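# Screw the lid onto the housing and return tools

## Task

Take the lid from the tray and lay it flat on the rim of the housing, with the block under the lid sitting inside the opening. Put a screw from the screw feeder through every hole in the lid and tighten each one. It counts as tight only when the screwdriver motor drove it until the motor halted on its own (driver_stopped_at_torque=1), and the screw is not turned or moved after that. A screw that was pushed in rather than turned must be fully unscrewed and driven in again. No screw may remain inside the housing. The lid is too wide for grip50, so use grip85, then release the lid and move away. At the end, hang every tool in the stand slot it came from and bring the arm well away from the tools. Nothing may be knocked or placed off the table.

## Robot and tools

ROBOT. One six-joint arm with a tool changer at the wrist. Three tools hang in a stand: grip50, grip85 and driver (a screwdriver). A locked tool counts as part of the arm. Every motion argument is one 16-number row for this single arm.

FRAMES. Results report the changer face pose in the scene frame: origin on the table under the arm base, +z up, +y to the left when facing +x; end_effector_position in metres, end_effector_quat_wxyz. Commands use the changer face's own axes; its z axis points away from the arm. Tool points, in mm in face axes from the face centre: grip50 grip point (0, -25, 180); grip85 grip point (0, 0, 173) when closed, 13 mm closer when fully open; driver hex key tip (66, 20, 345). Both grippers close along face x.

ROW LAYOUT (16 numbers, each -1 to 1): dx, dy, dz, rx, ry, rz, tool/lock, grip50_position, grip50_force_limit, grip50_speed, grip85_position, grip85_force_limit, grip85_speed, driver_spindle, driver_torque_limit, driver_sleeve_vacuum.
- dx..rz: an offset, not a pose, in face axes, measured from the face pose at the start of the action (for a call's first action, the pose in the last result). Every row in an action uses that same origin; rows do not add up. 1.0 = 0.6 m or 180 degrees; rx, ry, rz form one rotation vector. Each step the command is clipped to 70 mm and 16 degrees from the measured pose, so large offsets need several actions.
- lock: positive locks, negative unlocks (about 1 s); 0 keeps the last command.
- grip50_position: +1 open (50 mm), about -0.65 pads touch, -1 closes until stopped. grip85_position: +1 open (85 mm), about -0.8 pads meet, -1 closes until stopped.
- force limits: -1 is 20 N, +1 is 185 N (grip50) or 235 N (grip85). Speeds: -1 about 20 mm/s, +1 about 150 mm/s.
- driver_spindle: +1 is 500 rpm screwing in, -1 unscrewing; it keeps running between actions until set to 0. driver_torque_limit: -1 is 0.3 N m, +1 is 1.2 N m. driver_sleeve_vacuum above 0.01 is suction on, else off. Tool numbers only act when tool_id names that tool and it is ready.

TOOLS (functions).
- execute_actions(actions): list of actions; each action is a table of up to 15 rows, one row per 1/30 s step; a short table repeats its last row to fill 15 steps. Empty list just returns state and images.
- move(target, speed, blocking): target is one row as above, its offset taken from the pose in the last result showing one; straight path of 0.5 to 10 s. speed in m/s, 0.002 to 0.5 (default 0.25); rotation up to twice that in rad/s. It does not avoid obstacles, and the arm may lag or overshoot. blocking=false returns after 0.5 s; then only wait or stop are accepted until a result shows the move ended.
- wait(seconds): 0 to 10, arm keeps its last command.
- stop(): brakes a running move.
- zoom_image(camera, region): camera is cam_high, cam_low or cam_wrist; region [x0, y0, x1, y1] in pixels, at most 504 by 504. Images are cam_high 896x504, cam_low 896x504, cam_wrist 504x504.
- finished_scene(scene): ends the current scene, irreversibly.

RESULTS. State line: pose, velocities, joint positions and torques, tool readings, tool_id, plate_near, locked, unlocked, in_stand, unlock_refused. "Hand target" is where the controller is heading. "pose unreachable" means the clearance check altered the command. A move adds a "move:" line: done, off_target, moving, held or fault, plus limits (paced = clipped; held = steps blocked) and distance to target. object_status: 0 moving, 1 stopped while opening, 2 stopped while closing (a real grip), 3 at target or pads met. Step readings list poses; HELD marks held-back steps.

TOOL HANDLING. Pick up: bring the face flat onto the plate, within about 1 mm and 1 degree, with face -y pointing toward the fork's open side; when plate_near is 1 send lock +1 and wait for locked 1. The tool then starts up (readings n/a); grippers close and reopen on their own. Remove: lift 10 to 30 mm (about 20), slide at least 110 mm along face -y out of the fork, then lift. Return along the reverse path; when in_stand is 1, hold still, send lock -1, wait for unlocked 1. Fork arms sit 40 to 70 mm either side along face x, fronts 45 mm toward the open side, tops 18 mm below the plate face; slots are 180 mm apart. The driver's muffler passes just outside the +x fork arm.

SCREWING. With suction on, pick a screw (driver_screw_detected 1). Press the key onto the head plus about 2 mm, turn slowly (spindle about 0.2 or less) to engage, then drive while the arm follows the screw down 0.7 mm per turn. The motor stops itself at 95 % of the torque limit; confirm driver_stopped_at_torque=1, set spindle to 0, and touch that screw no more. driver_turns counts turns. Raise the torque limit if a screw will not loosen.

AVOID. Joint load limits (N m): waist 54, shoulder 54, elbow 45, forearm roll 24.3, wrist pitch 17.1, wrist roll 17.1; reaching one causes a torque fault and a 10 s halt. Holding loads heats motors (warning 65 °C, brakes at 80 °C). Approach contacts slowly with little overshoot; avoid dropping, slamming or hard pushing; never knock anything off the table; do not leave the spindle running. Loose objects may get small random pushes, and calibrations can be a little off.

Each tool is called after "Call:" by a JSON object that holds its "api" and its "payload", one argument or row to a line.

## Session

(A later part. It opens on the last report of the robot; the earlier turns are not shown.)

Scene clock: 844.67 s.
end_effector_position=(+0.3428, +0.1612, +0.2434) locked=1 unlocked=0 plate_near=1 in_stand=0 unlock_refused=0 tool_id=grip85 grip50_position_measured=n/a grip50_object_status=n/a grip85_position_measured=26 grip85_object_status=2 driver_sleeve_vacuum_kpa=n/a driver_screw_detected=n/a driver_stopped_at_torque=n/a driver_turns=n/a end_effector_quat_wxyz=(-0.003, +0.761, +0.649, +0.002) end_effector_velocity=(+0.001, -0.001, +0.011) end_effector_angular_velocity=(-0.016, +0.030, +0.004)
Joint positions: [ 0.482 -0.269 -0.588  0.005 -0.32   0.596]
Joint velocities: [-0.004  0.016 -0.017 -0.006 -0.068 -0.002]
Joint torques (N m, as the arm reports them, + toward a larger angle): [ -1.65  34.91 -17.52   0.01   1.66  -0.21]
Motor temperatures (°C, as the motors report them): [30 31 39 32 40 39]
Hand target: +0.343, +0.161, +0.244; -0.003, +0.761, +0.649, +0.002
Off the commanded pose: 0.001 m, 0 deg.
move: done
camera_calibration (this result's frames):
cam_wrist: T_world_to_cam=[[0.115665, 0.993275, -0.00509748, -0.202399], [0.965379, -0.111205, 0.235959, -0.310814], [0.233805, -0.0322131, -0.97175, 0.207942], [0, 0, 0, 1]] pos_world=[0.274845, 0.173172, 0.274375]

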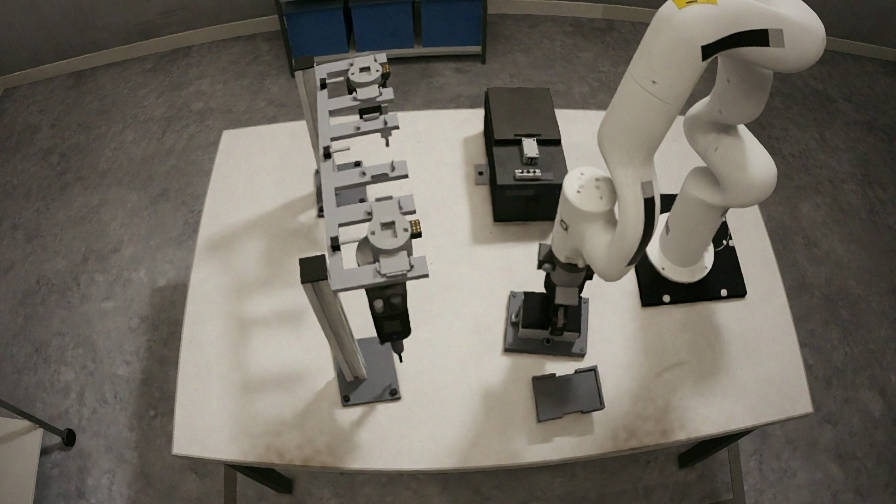

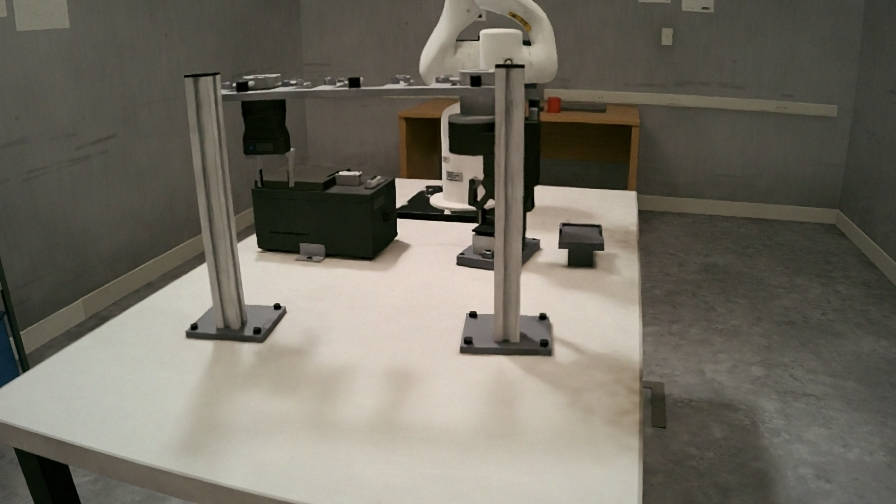

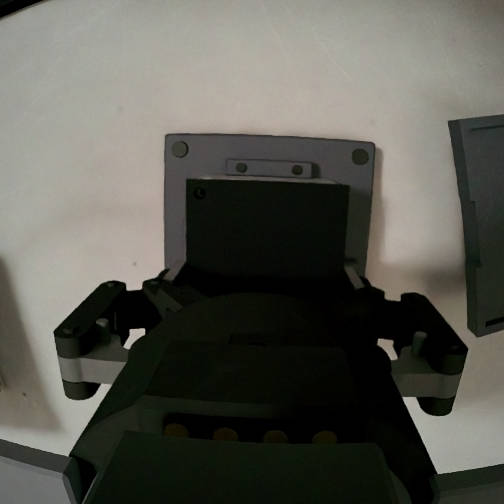

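Call:
{"api": "move", "payload": {
  "target": [0.0006,0,-0.001,-0.00076,0.00045,0,0,0,0,0,-1,-0.3,-0.7,0,0,0],
  "speed": 0.005
}}

Call:
{"api": "zoom_image", "payload": {
  "camera": "cam_wrist",
  "region": [170,140,270,215]
}}

Call:
{"api": "zoom_image", "payload": {
  "camera": "cam_wrist",
  "region": [270,140,370,215]
}}

Scene clock: 889.60 s.
end_effector_position=(+0.3428, +0.1615, +0.2440) locked=1 unlocked=0 plate_near=1 in_stand=0 unlock_refused=0 tool_id=grip85 grip50_position_measured=n/a grip50_object_status=n/a grip85_position_measured=26 grip85_object_status=2 driver_sleeve_vacuum_kpa=n/a driver_screw_detected=n/a driver_stopped_at_torque=n/a driver_turns=n/a end_effector_quat_wxyz=(-0.002, +0.761, +0.649, +0.003) end_effector_velocity=(+0.000, -0.000, +0.000) end_effector_angular_velocity=(+0.000, +0.000, -0.002)
Joint positions: [ 0.483 -0.267 -0.587  0.004 -0.319  0.598]
Joint velocities: [-0.    -0.    -0.     0.001 -0.001  0.   ]
Joint torques (N m, as the arm reports them, + toward a larger angle): [ -1.86  30.58 -15.41  -0.27   0.02  -0.29]
Motor temperatures (°C, as the motors report them): [30 31 39 32 40 39]
Hand target: +0.343, +0.162, +0.244; -0.002, +0.761, +0.649, +0.003
Off the commanded pose: 0.000 m, 0 deg.
move: done
camera_calibration (this result's frames):
cam_wrist: T_world_to_cam=[[0.115695, 0.993278, -0.00380378, -0.203075], [0.964772, -0.111462, 0.238308, -0.311299], [0.236282, -0.0312408, -0.971182, 0.207379], [0, 0, 0, 1]] pos_world=[0.274827, 0.173491, 0.274816]

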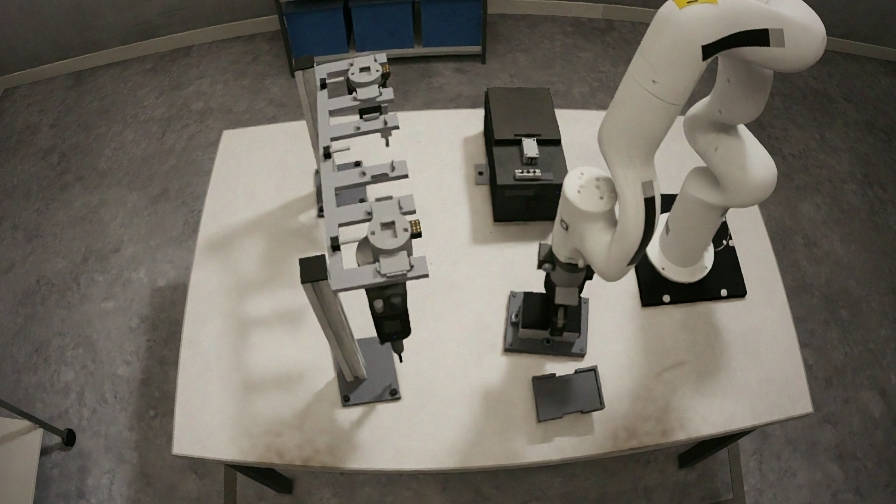

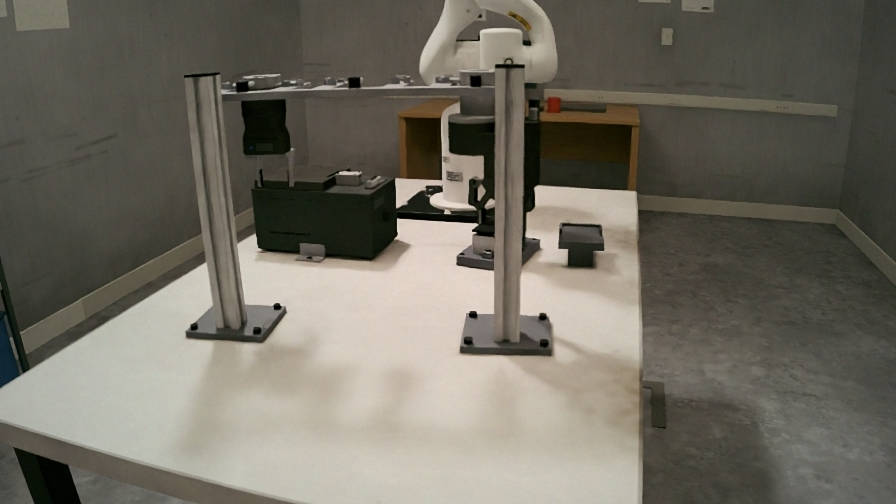

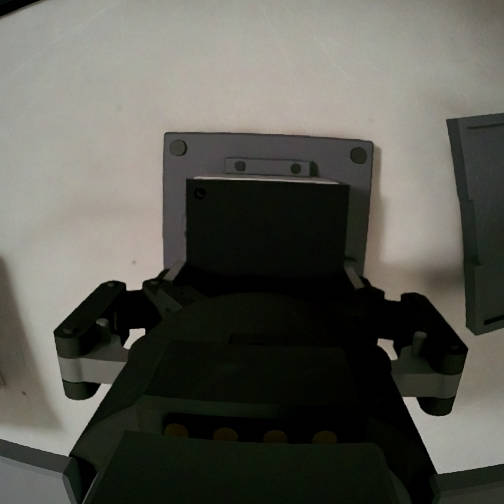

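Region (170, 140, 270, 215) of cam_wrist's 504x504 image, scaled by 5.040, with more detail than that image has; it fills the top 378 rows of this view, and the rest is white.

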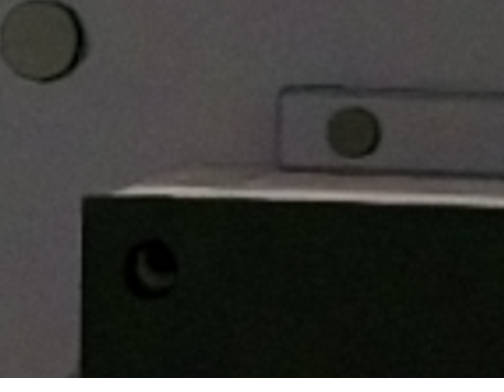

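Region (270, 140, 370, 215) of cam_wrist's 504x504 image, scaled by 5.040, with more detail than that image has; it fills the top 378 rows of this view, and the rest is white.

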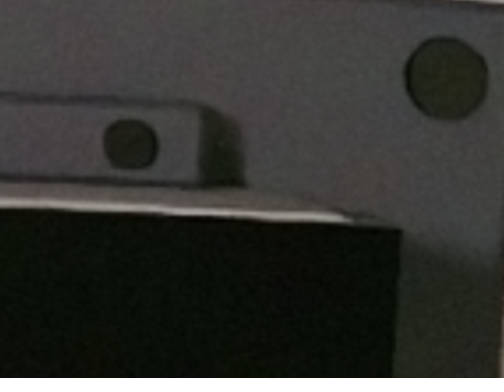

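Call:
{"api": "execute_actions", "payload": {
  "actions": [
    [[0,0,0.0005,0,0,0,0,0,0,0,-1,-0.3,-0.7,0,0,0],[0,0,0.001,0,0,0,0,0,0,0,-1,-0.3,-0.7,0,0,0],[0,0,0.0015,0,0,0,0,0,0,0,-1,-0.3,-0.7,0,0,0],[0,0,0.002,0,0,0,0,0,0,0,-1,-0.3,-0.7,0,0,0]],
    [[0,0,0.0005,0,0,0,0,0,0,0,-1,-0.3,-0.7,0,0,0],[0,0,0.001,0,0,0,0,0,0,0,-1,-0.3,-0.7,0,0,0]]
  ]
}}

Scene clock: 903.03 s.
end_effector_position=(+0.3431, +0.1616, +0.2430) locked=1 unlocked=0 plate_near=1 in_stand=0 unlock_refused=0 tool_id=grip85 grip50_position_measured=n/a grip50_object_status=n/a grip85_position_measured=26 grip85_object_status=2 driver_sleeve_vacuum_kpa=n/a driver_screw_detected=n/a driver_stopped_at_torque=n/a driver_turns=n/a end_effector_quat_wxyz=(-0.003, +0.761, +0.649, +0.003) end_effector_velocity=(-0.000, -0.000, -0.001) end_effector_angular_velocity=(-0.000, +0.000, -0.000)
Joint positions: [ 0.483 -0.27  -0.588  0.004 -0.317  0.598]
Joint velocities: [-0.    -0.001  0.001 -0.001  0.002  0.   ]
Joint torques (N m, as the arm reports them, + toward a larger angle): [-0.97  8.15 -9.03  0.18  5.24 -0.69]
Motor temperatures (°C, as the motors report them): [30 31 39 32 40 39]
Hand target: +0.343, +0.162, +0.243; -0.002, +0.761, +0.649, +0.003
Off the commanded pose: 0.000 m, 0 deg.
Step readings (end_effector_position; steps 1 to 15: 1st action; 16 to 30: 2nd action):
0: (+0.3428, +0.1615, +0.2440)
1: (+0.3428, +0.1615, +0.2440)
2: (+0.3429, +0.1615, +0.2440)
4: (+0.3429, +0.1615, +0.2437)
8: (+0.3430, +0.1616, +0.2435)
15: (+0.3430, +0.1616, +0.2433)
16: (+0.3430, +0.1616, +0.2432)
17: (+0.3430, +0.1616, +0.2432)
19: (+0.3430, +0.1616, +0.2432)
23: (+0.3431, +0.1616, +0.2431)
30: end_effector_position above
camera_calibration (this result's frames):
cam_wrist: T_world_to_cam=[[0.115839, 0.993259, -0.00425457, -0.203137], [0.964933, -0.111518, 0.237629, -0.311115], [0.235553, -0.0316322, -0.971347, 0.206666], [0, 0, 0, 1]] pos_world=[0.275055, 0.17361, 0.27381]

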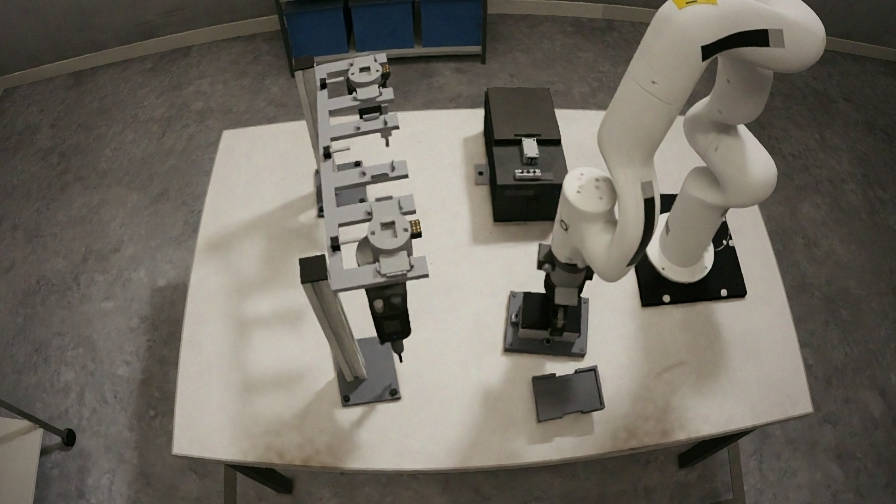

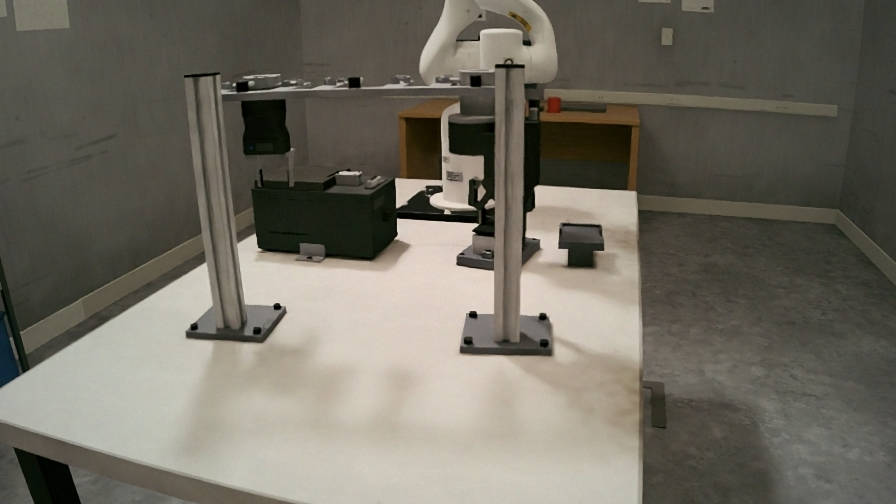

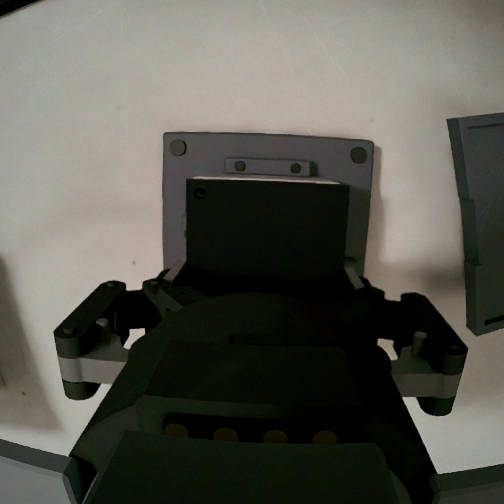

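Call:
{"api": "zoom_image", "payload": {
  "camera": "cam_high",
  "region": [510,310,590,350]
}}

Call:
{"api": "zoom_image", "payload": {
  "camera": "cam_low",
  "region": [465,210,545,260]
}}

Region (510, 310, 590, 350) of cam_high's 896x504 image, scaled by 6.300, with more detail than that image has.

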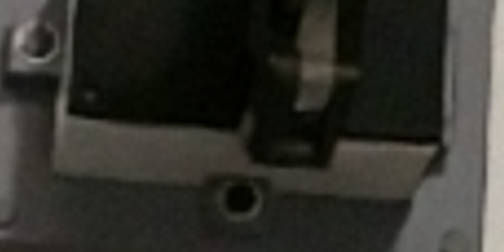

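Region (465, 210, 545, 260) of cam_low's 896x504 image, scaled by 6.300, with more detail than that image has; it fills the top 315 rows of this view, and the rest is white.

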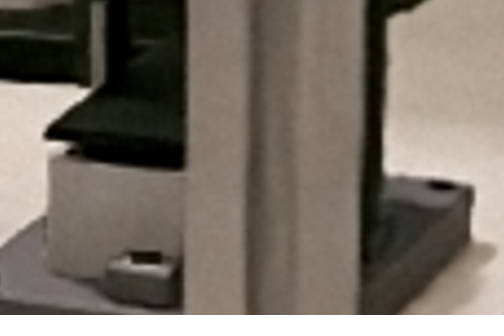

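Call:
{"api": "move", "payload": {
  "target": [0,0.0072,0.0012,0.0083,0,0,0,0,0,0,-1,-0.3,-0.7,0,0,0],
  "speed": 0.004
}}

Call:
{"api": "zoom_image", "payload": {
  "camera": "cam_high",
  "region": [510,310,590,350]
}}

Call:
{"api": "zoom_image", "payload": {
  "camera": "cam_low",
  "region": [465,210,545,260]
}}

Scene clock: 951.50 s.
end_effector_position=(+0.3473, +0.1609, +0.2425) locked=1 unlocked=0 plate_near=1 in_stand=0 unlock_refused=0 tool_id=grip85 grip50_position_measured=n/a grip50_object_status=n/a grip85_position_measured=26 grip85_object_status=2 driver_sleeve_vacuum_kpa=n/a driver_screw_detected=n/a driver_stopped_at_torque=n/a driver_turns=n/a end_effector_quat_wxyz=(-0.012, +0.761, +0.649, -0.006) end_effector_velocity=(-0.000, -0.000, -0.000) end_effector_angular_velocity=(-0.001, +0.003, +0.002)
Joint positions: [ 0.47  -0.285 -0.607  0.047 -0.343  0.545]
Joint velocities: [-0.    -0.001 -0.     0.001 -0.003 -0.002]
Joint torques (N m, as the arm reports them, + toward a larger angle): [ 2.92 -1.61 -4.33  1.68  5.39 -0.4 ]
Motor temperatures (°C, as the motors report them): [30 31 38 32 41 39]
Hand target: +0.347, +0.161, +0.242; -0.012, +0.761, +0.649, -0.006
Off the commanded pose: 0.000 m, 0 deg.
move: done
camera_calibration (this result's frames):
cam_wrist: T_world_to_cam=[[0.115539, 0.993298, -0.00317418, -0.203094], [0.970757, -0.112239, 0.212209, -0.310923], [0.21043, -0.0275997, -0.977219, 0.214711], [0, 0, 0, 1]] pos_world=[0.280114, 0.172762, 0.275155]

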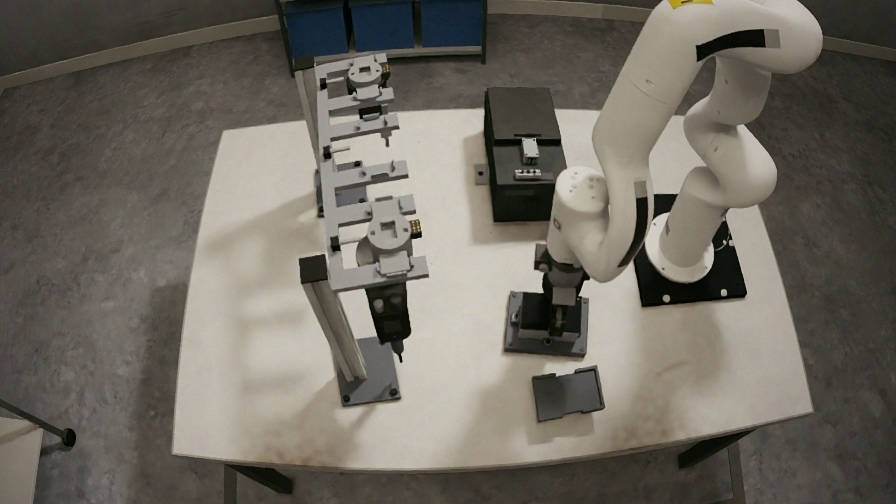

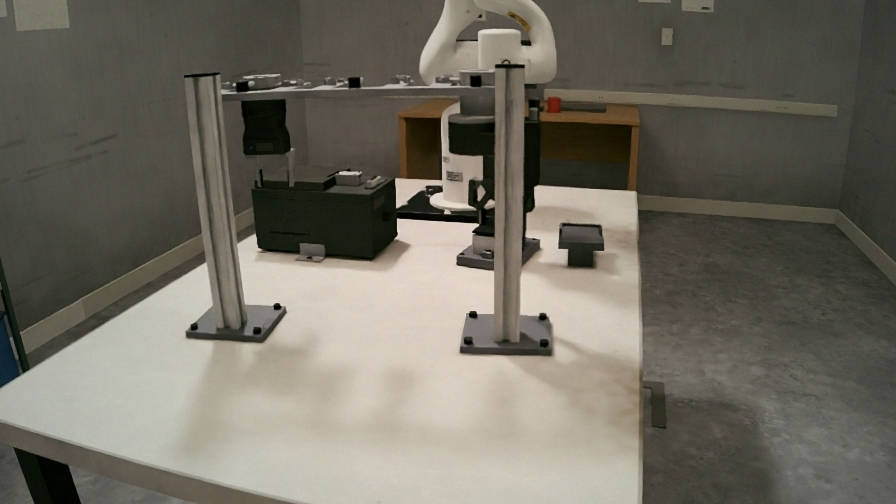

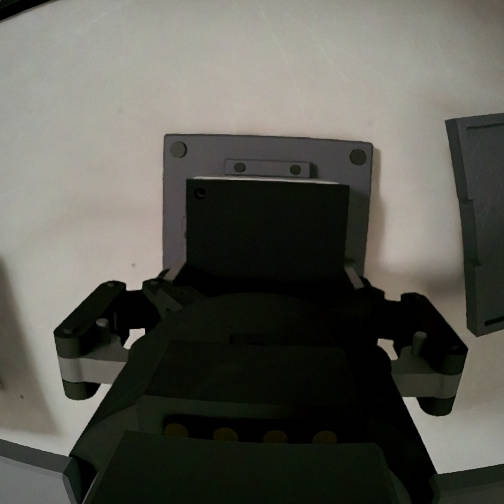

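Region (510, 310, 590, 350) of cam_high's 896x504 image, scaled by 6.300, with more detail than that image has.

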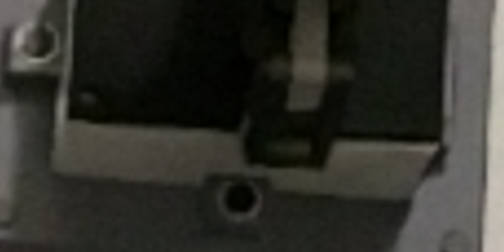

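Region (465, 210, 545, 260) of cam_low's 896x504 image, scaled by 6.300, with more detail than that image has; it fills the top 315 rows of this view, and the rest is white.

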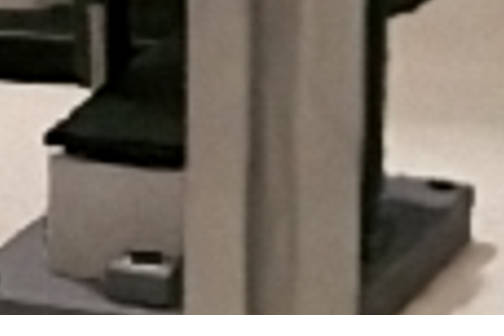

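Call:
{"api": "move", "payload": {
  "target": [0,0.0048,0.0002,0.0055,0,0,0,0,0,0,-1,-0.3,-0.7,0,0,0],
  "speed": 0.004
}}

Call:
{"api": "zoom_image", "payload": {
  "camera": "cam_wrist",
  "region": [170,140,270,215]
}}

Call:
{"api": "zoom_image", "payload": {
  "camera": "cam_low",
  "region": [465,210,545,260]
}}

Scene clock: 965.07 s.
end_effector_position=(+0.3502, +0.1605, +0.2425) locked=1 unlocked=0 plate_near=1 in_stand=0 unlock_refused=0 tool_id=grip85 grip50_position_measured=n/a grip50_object_status=n/a grip85_position_measured=26 grip85_object_status=2 driver_sleeve_vacuum_kpa=n/a driver_screw_detected=n/a driver_stopped_at_torque=n/a driver_turns=n/a end_effector_quat_wxyz=(-0.019, +0.761, +0.649, -0.011) end_effector_velocity=(-0.000, +0.000, -0.000) end_effector_angular_velocity=(+0.000, +0.002, -0.000)
Joint positions: [ 0.462 -0.294 -0.62   0.071 -0.361  0.514]
Joint velocities: [-0.    -0.001 -0.     0.003 -0.001 -0.002]
Joint torques (N m, as the arm reports them, + toward a larger angle): [ 4.59  0.61 -4.42  2.29  4.7  -0.34]
Motor temperatures (°C, as the motors report them): [30 30 38 32 41 39]
Hand target: +0.350, +0.160, +0.242; -0.019, +0.761, +0.649, -0.011
Off the commanded pose: 0.000 m, 0 deg.
move: done
camera_calibration (this result's frames):
cam_wrist: T_world_to_cam=[[0.115366, 0.993321, -0.00216967, -0.203188], [0.974141, -0.112711, 0.195821, -0.310929], [0.194268, -0.0247047, -0.980637, 0.22008], [0, 0, 0, 1]] pos_world=[0.283575, 0.172223, 0.276264]

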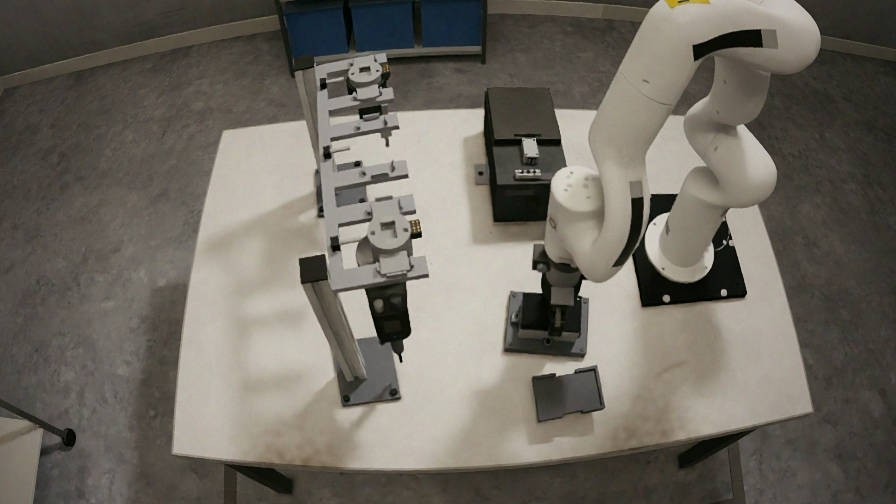

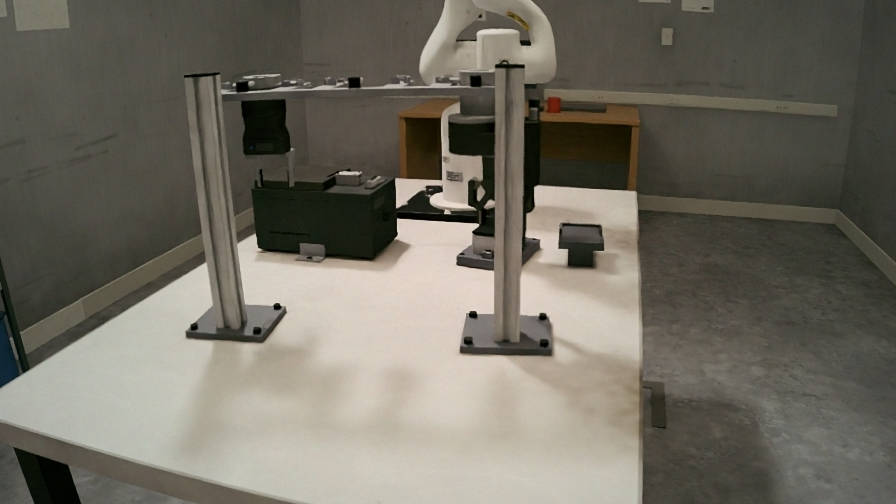

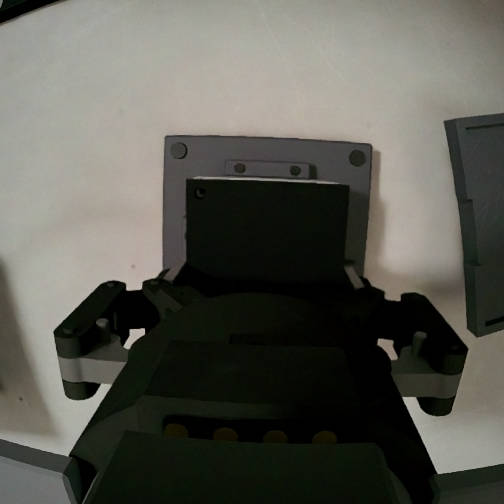

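Region (170, 140, 270, 215) of cam_wrist's 504x504 image, scaled by 5.040, with more detail than that image has; it fills the top 378 rows of this view, and the rest is white.

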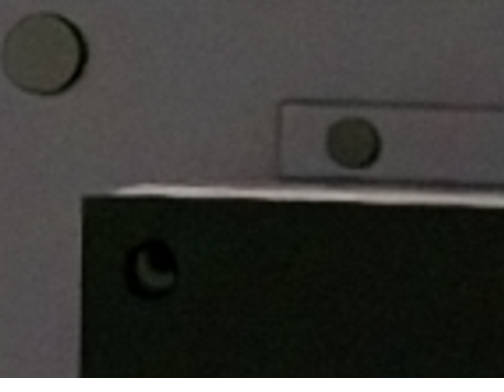

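Region (465, 210, 545, 260) of cam_low's 896x504 image, scaled by 6.300, with more detail than that image has; it fills the top 315 rows of this view, and the rest is white.

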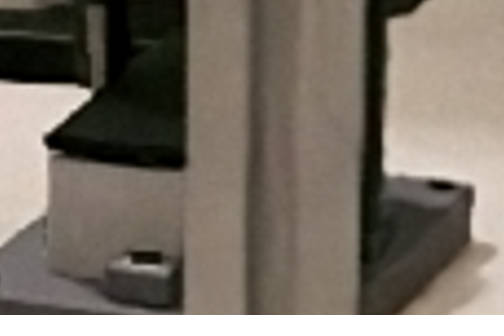

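Call:
{"api": "execute_actions", "payload": {
  "actions": [
    [[0,0,-0.0005,0,0,0,0,0,0,0,-1,-0.3,-0.7,0,0,0]],
    [[0,0,0,0,0,0,0,0,0,0,1,-0.3,-0.7,0,0,0]],
    [[0,0,0,0,0,0,0,0,0,0,1,-0.3,-0.7,0,0,0]]
  ]
}}

Call:
{"api": "zoom_image", "payload": {
  "camera": "cam_low",
  "region": [465,210,545,260]
}}

Call:
{"api": "zoom_image", "payload": {
  "camera": "cam_wrist",
  "region": [170,140,270,215]
}}

Scene clock: 982.57 s.
end_effector_position=(+0.3499, +0.1604, +0.2422) locked=1 unlocked=0 plate_near=1 in_stand=0 unlock_refused=0 tool_id=grip85 grip50_position_measured=n/a grip50_object_status=n/a grip85_position_measured=3 grip85_object_status=3 driver_sleeve_vacuum_kpa=n/a driver_screw_detected=n/a driver_stopped_at_torque=n/a driver_turns=n/a end_effector_quat_wxyz=(-0.019, +0.761, +0.649, -0.011) end_effector_velocity=(-0.000, +0.000, -0.000) end_effector_angular_velocity=(+0.000, +0.000, +0.001)
Joint positions: [ 0.462 -0.295 -0.619  0.071 -0.36   0.514]
Joint velocities: [ 0.    -0.     0.     0.     0.    -0.001]
Joint torques (N m, as the arm reports them, + toward a larger angle): [ -1.98  31.88 -14.92  -0.3   -0.22  -0.3 ]
Motor temperatures (°C, as the motors report them): [30 30 38 33 41 39]
Hand target: +0.350, +0.160, +0.242; -0.019, +0.761, +0.649, -0.011
Off the commanded pose: 0.000 m, 0 deg.
Step readings (end_effector_position; steps 1 to 15: 1st action; 16 to 30: 2nd action; 31 to 45: 3rd action):
0: (+0.3502, +0.1605, +0.2425)
1: (+0.3502, +0.1605, +0.2425)
2: (+0.3502, +0.1605, +0.2425)
4: (+0.3502, +0.1605, +0.2426)
8: (+0.3502, +0.1605, +0.2426)
15: (+0.3502, +0.1605, +0.2427)
16: (+0.3502, +0.1605, +0.2427)
17: (+0.3501, +0.1605, +0.2425)
19: (+0.3501, +0.1606, +0.2420)
23: (+0.3487, +0.1600, +0.2408)
30: (+0.3499, +0.1604, +0.2422)
31: (+0.3499, +0.1604, +0.2423)
32: (+0.3500, +0.1604, +0.2423)
34: (+0.3499, +0.1604, +0.2422)
38: (+0.3498, +0.1603, +0.2421)
45: end_effector_position above
camera_calibration (this result's frames):
cam_wrist: T_world_to_cam=[[0.115362, 0.99332, -0.00246813, -0.202965], [0.974232, -0.11266, 0.195397, -0.310478], [0.193814, -0.024946, -0.980721, 0.220065], [0, 0, 0, 1]] pos_world=[0.28324, 0.172121, 0.275988]

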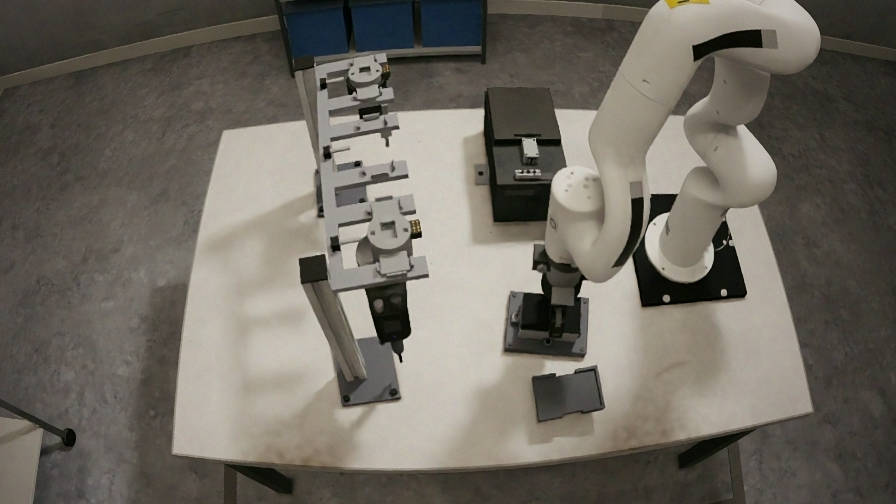

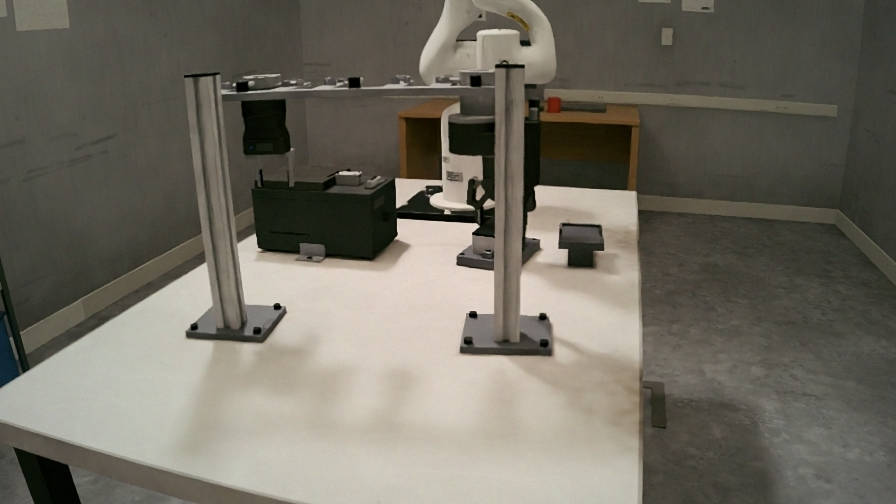

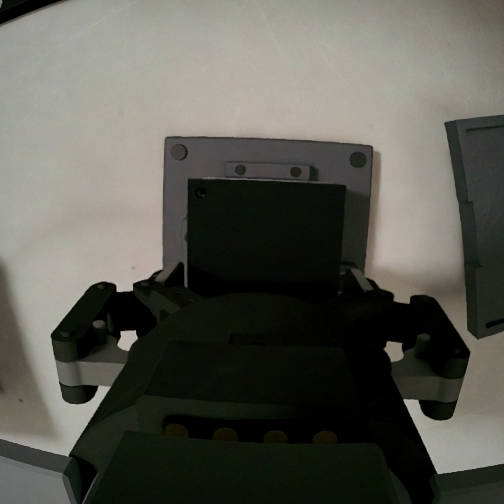

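Region (465, 210, 545, 260) of cam_low's 896x504 image, scaled by 6.300, with more detail than that image has; it fills the top 315 rows of this view, and the rest is white.

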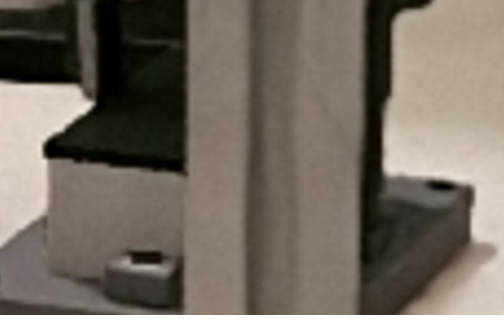

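Region (170, 140, 270, 215) of cam_wrist's 504x504 image, scaled by 5.040, with more detail than that image has; it fills the top 378 rows of this view, and the rest is white.

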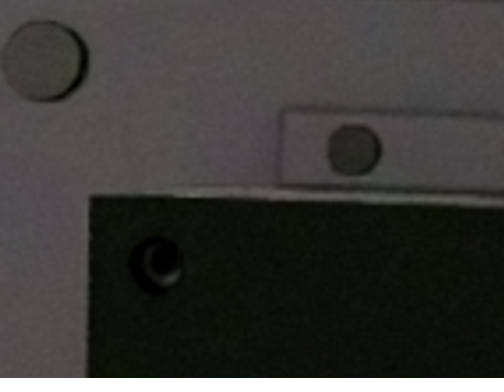

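Call:
{"api": "move", "payload": {
  "target": [0,0,-0.05,0,0,0,0,0,0,0,1,-0.3,-0.7,0,0,0],
  "speed": 0.05
}}

Call:
{"api": "move", "payload": {
  "target": [0,-0.01,-0.08,-0.0138,0,0,0,0,0,0,1,-0.3,-0.7,0,0,0],
  "speed": 0.1
}}

Call:
{"api": "zoom_image", "payload": {
  "camera": "cam_wrist",
  "region": [180,150,340,330]
}}

Call:
{"api": "zoom_image", "payload": {
  "camera": "cam_high",
  "region": [495,280,605,365]
}}

Scene clock: 992.87 s.
end_effector_position=(+0.3511, +0.1600, +0.2720) locked=1 unlocked=0 plate_near=1 in_stand=0 unlock_refused=0 tool_id=grip85 grip50_position_measured=n/a grip50_object_status=n/a grip85_position_measured=3 grip85_object_status=3 driver_sleeve_vacuum_kpa=n/a driver_screw_detected=n/a driver_stopped_at_torque=n/a driver_turns=n/a end_effector_quat_wxyz=(-0.019, +0.761, +0.649, -0.011) end_effector_velocity=(-0.000, -0.000, +0.001) end_effector_angular_velocity=(-0.001, +0.003, +0.000)
Joint positions: [ 0.46  -0.226 -0.628  0.059 -0.439  0.526]
Joint velocities: [-0.     0.001 -0.001 -0.    -0.005 -0.   ]
Joint torques (N m, as the arm reports them, + toward a larger angle): [ -1.27  29.09 -16.29  -0.06  -0.27  -0.12]
Motor temperatures (°C, as the motors report them): [30 30 38 32 41 39]
Hand target: +0.351, +0.160, +0.272; -0.019, +0.761, +0.649, -0.011
Off the commanded pose: 0.000 m, 0 deg.
move: done
camera_calibration (this result's frames):
cam_wrist: T_world_to_cam=[[0.115314, 0.993326, -0.00243576, -0.20262], [0.97428, -0.112625, 0.195178, -0.317492], [0.193601, -0.0248799, -0.980765, 0.249159], [0, 0, 0, 1]] pos_world=[0.284454, 0.171709, 0.30584]

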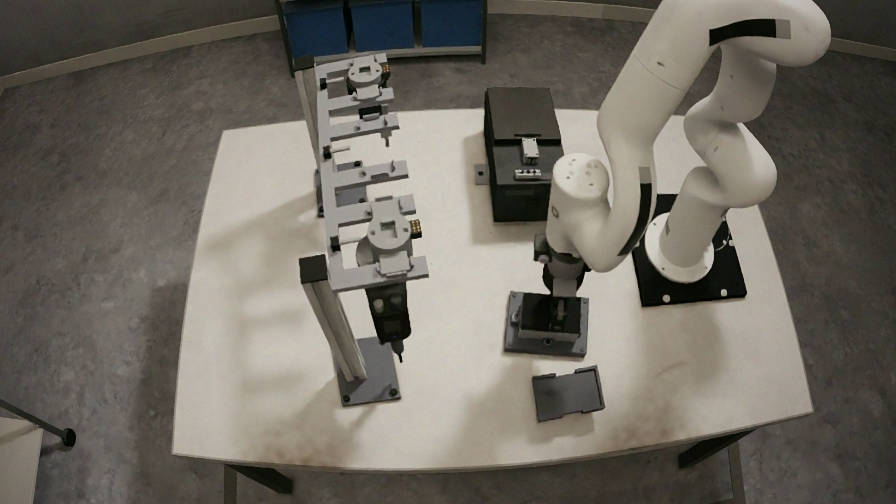

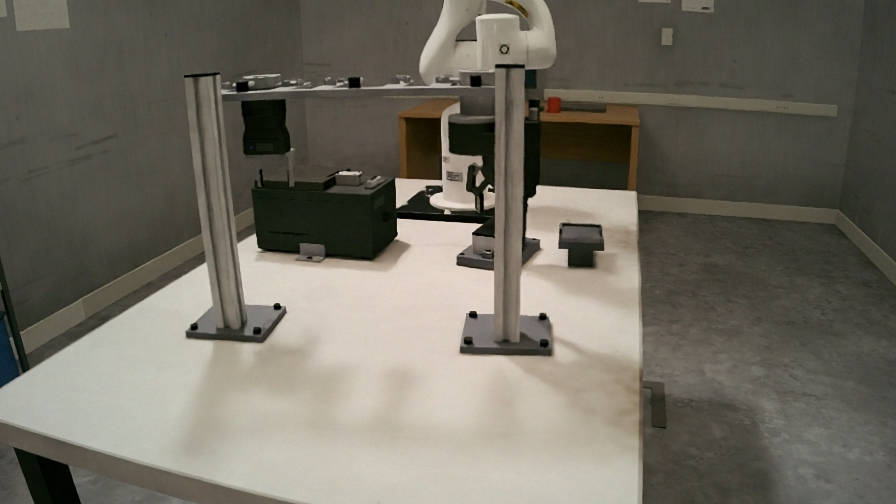

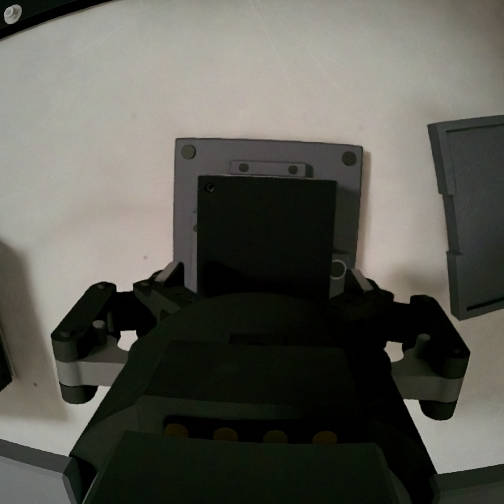

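Scene clock: 993.73 s.
end_effector_position=(+0.3471, +0.1603, +0.3200) locked=1 unlocked=0 plate_near=1 in_stand=0 unlock_refused=0 tool_id=grip85 grip50_position_measured=n/a grip50_object_status=n/a grip85_position_measured=3 grip85_object_status=3 driver_sleeve_vacuum_kpa=n/a driver_screw_detected=n/a driver_stopped_at_torque=n/a driver_turns=n/a end_effector_quat_wxyz=(-0.003, +0.761, +0.649, +0.003) end_effector_velocity=(+0.000, +0.000, +0.001) end_effector_angular_velocity=(+0.000, -0.002, +0.001)
Joint positions: [ 0.476 -0.101 -0.628  0.003 -0.526  0.592]
Joint velocities: [ 0.001  0.002 -0.001 -0.001 -0.001  0.002]
Joint torques (N m, as the arm reports them, + toward a larger angle): [ -1.59  26.57 -18.27   0.11   0.04  -0.33]
Motor temperatures (°C, as the motors report them): [30 30 38 32 41 39]
Hand target: +0.347, +0.160, +0.320; -0.003, +0.761, +0.649, +0.003
Off the commanded pose: 0.000 m, 0 deg.
move: done
camera_calibration (this result's frames):
cam_wrist: T_world_to_cam=[[0.115701, 0.993274, -0.00435675, -0.20185], [0.965121, -0.111383, 0.236928, -0.333342], [0.23485, -0.0316177, -0.971517, 0.280804], [0, 0, 0, 1]] pos_world=[0.279123, 0.172243, 0.350905]

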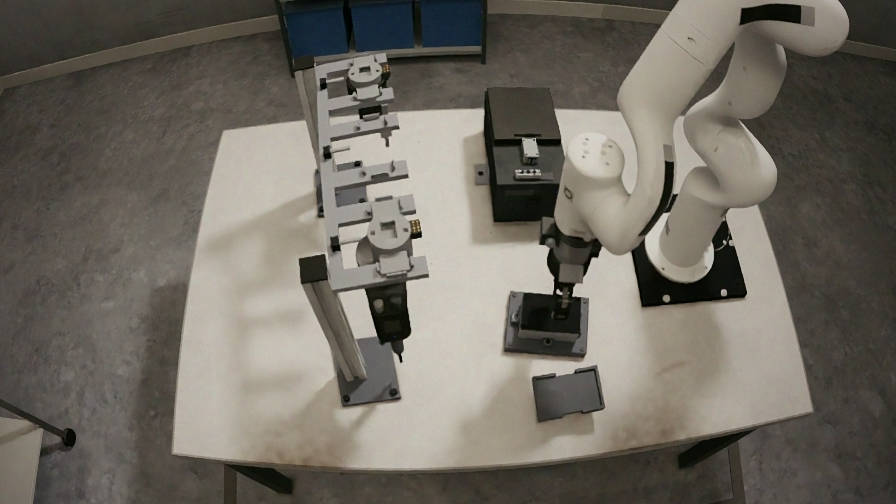

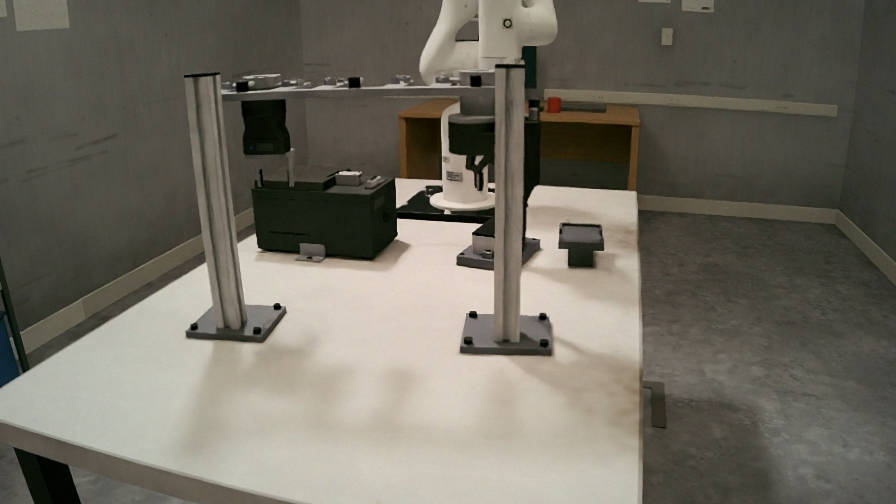

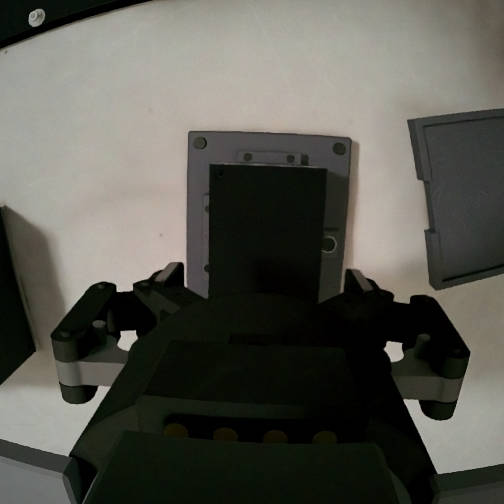

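Region (180, 150, 340, 330) of cam_wrist's 504x504 image, scaled by 2.800, with more detail than that image has.

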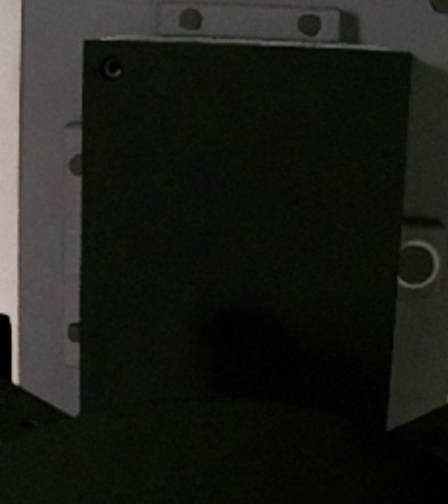

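Region (495, 280, 605, 365) of cam_high's 896x504 image, scaled by 4.582, with more detail than that image has; it fills the top 389 rows of this view, and the rest is white.

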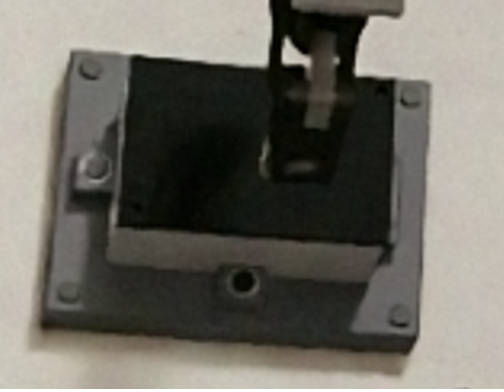

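Call:
{"api": "move", "payload": {
  "target": [-0.240,0.3592,-0.1858,0,0,-0.095,0,0,0,0,1,-0.3,-0.7,0,0,0],
  "speed": 0.25
}}

Scene clock: 1013.07 s.
end_effector_position=(+0.5367, -0.0167, +0.4302) locked=1 unlocked=0 plate_near=1 in_stand=0 unlock_refused=0 tool_id=grip85 grip50_position_measured=n/a grip50_object_status=n/a grip85_position_measured=3 grip85_object_status=3 driver_sleeve_vacuum_kpa=n/a driver_screw_detected=n/a driver_stopped_at_torque=n/a driver_turns=n/a end_effector_quat_wxyz=(-0.002, +0.656, +0.755, +0.003) end_effector_velocity=(+0.002, -0.001, +0.001) end_effector_angular_velocity=(+0.001, -0.001, +0.001)
Joint positions: [ 0.013 -0.305 -1.162  0.002 -0.857 -0.168]
Joint velocities: [-0.001 -0.002 -0.005  0.002 -0.002 -0.003]
Joint torques (N m, as the arm reports them, + toward a larger angle): [ -1.35  42.96 -21.79   0.6   -0.15  -0.25]
Motor temperatures (°C, as the motors report them): [30 31 39 32 40 39]
Hand target: +0.537, -0.017, +0.430; -0.002, +0.656, +0.755, +0.003
Off the commanded pose: 0.000 m, 0 deg.
move: done
camera_calibration (this result's frames):
cam_wrist: T_world_to_cam=[[-0.181926, 0.983301, -0.0046932, 0.112211], [0.954593, 0.177756, 0.239073, -0.552626], [0.235915, 0.0390135, -0.97099, 0.338102], [0, 0, 0, 1]] pos_world=[0.468183, -0.0252951, 0.460938]

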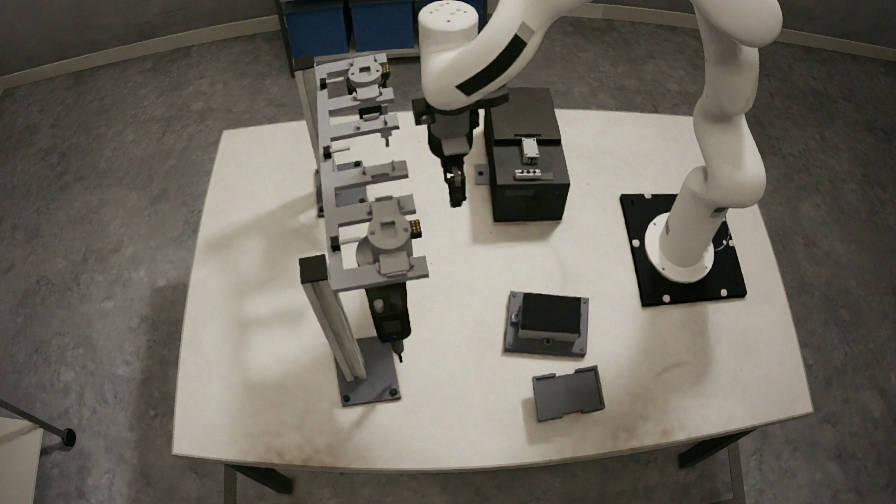

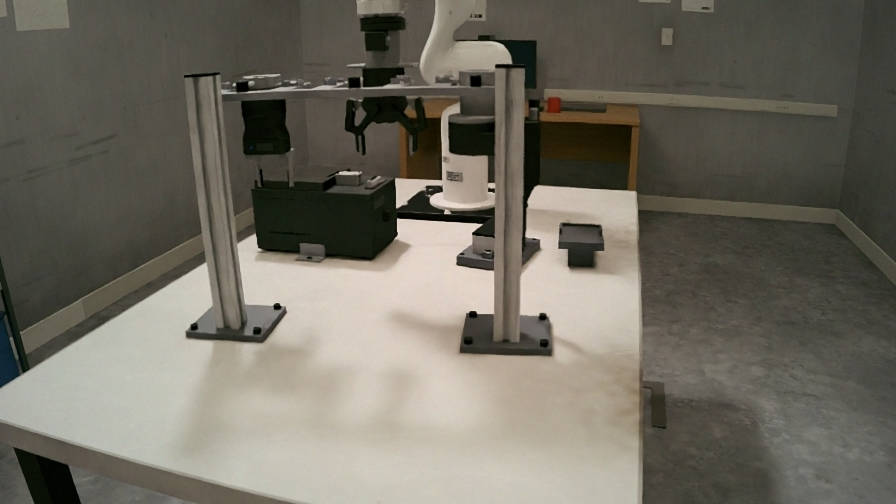

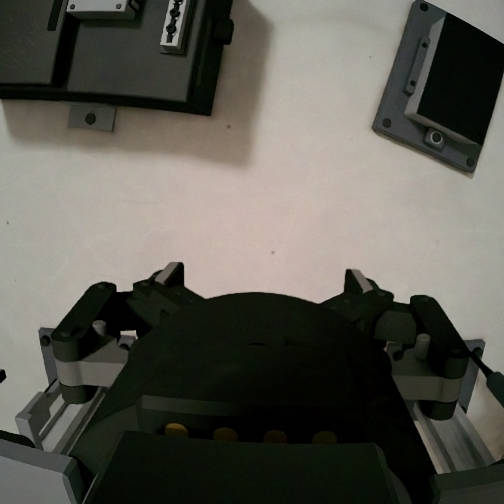

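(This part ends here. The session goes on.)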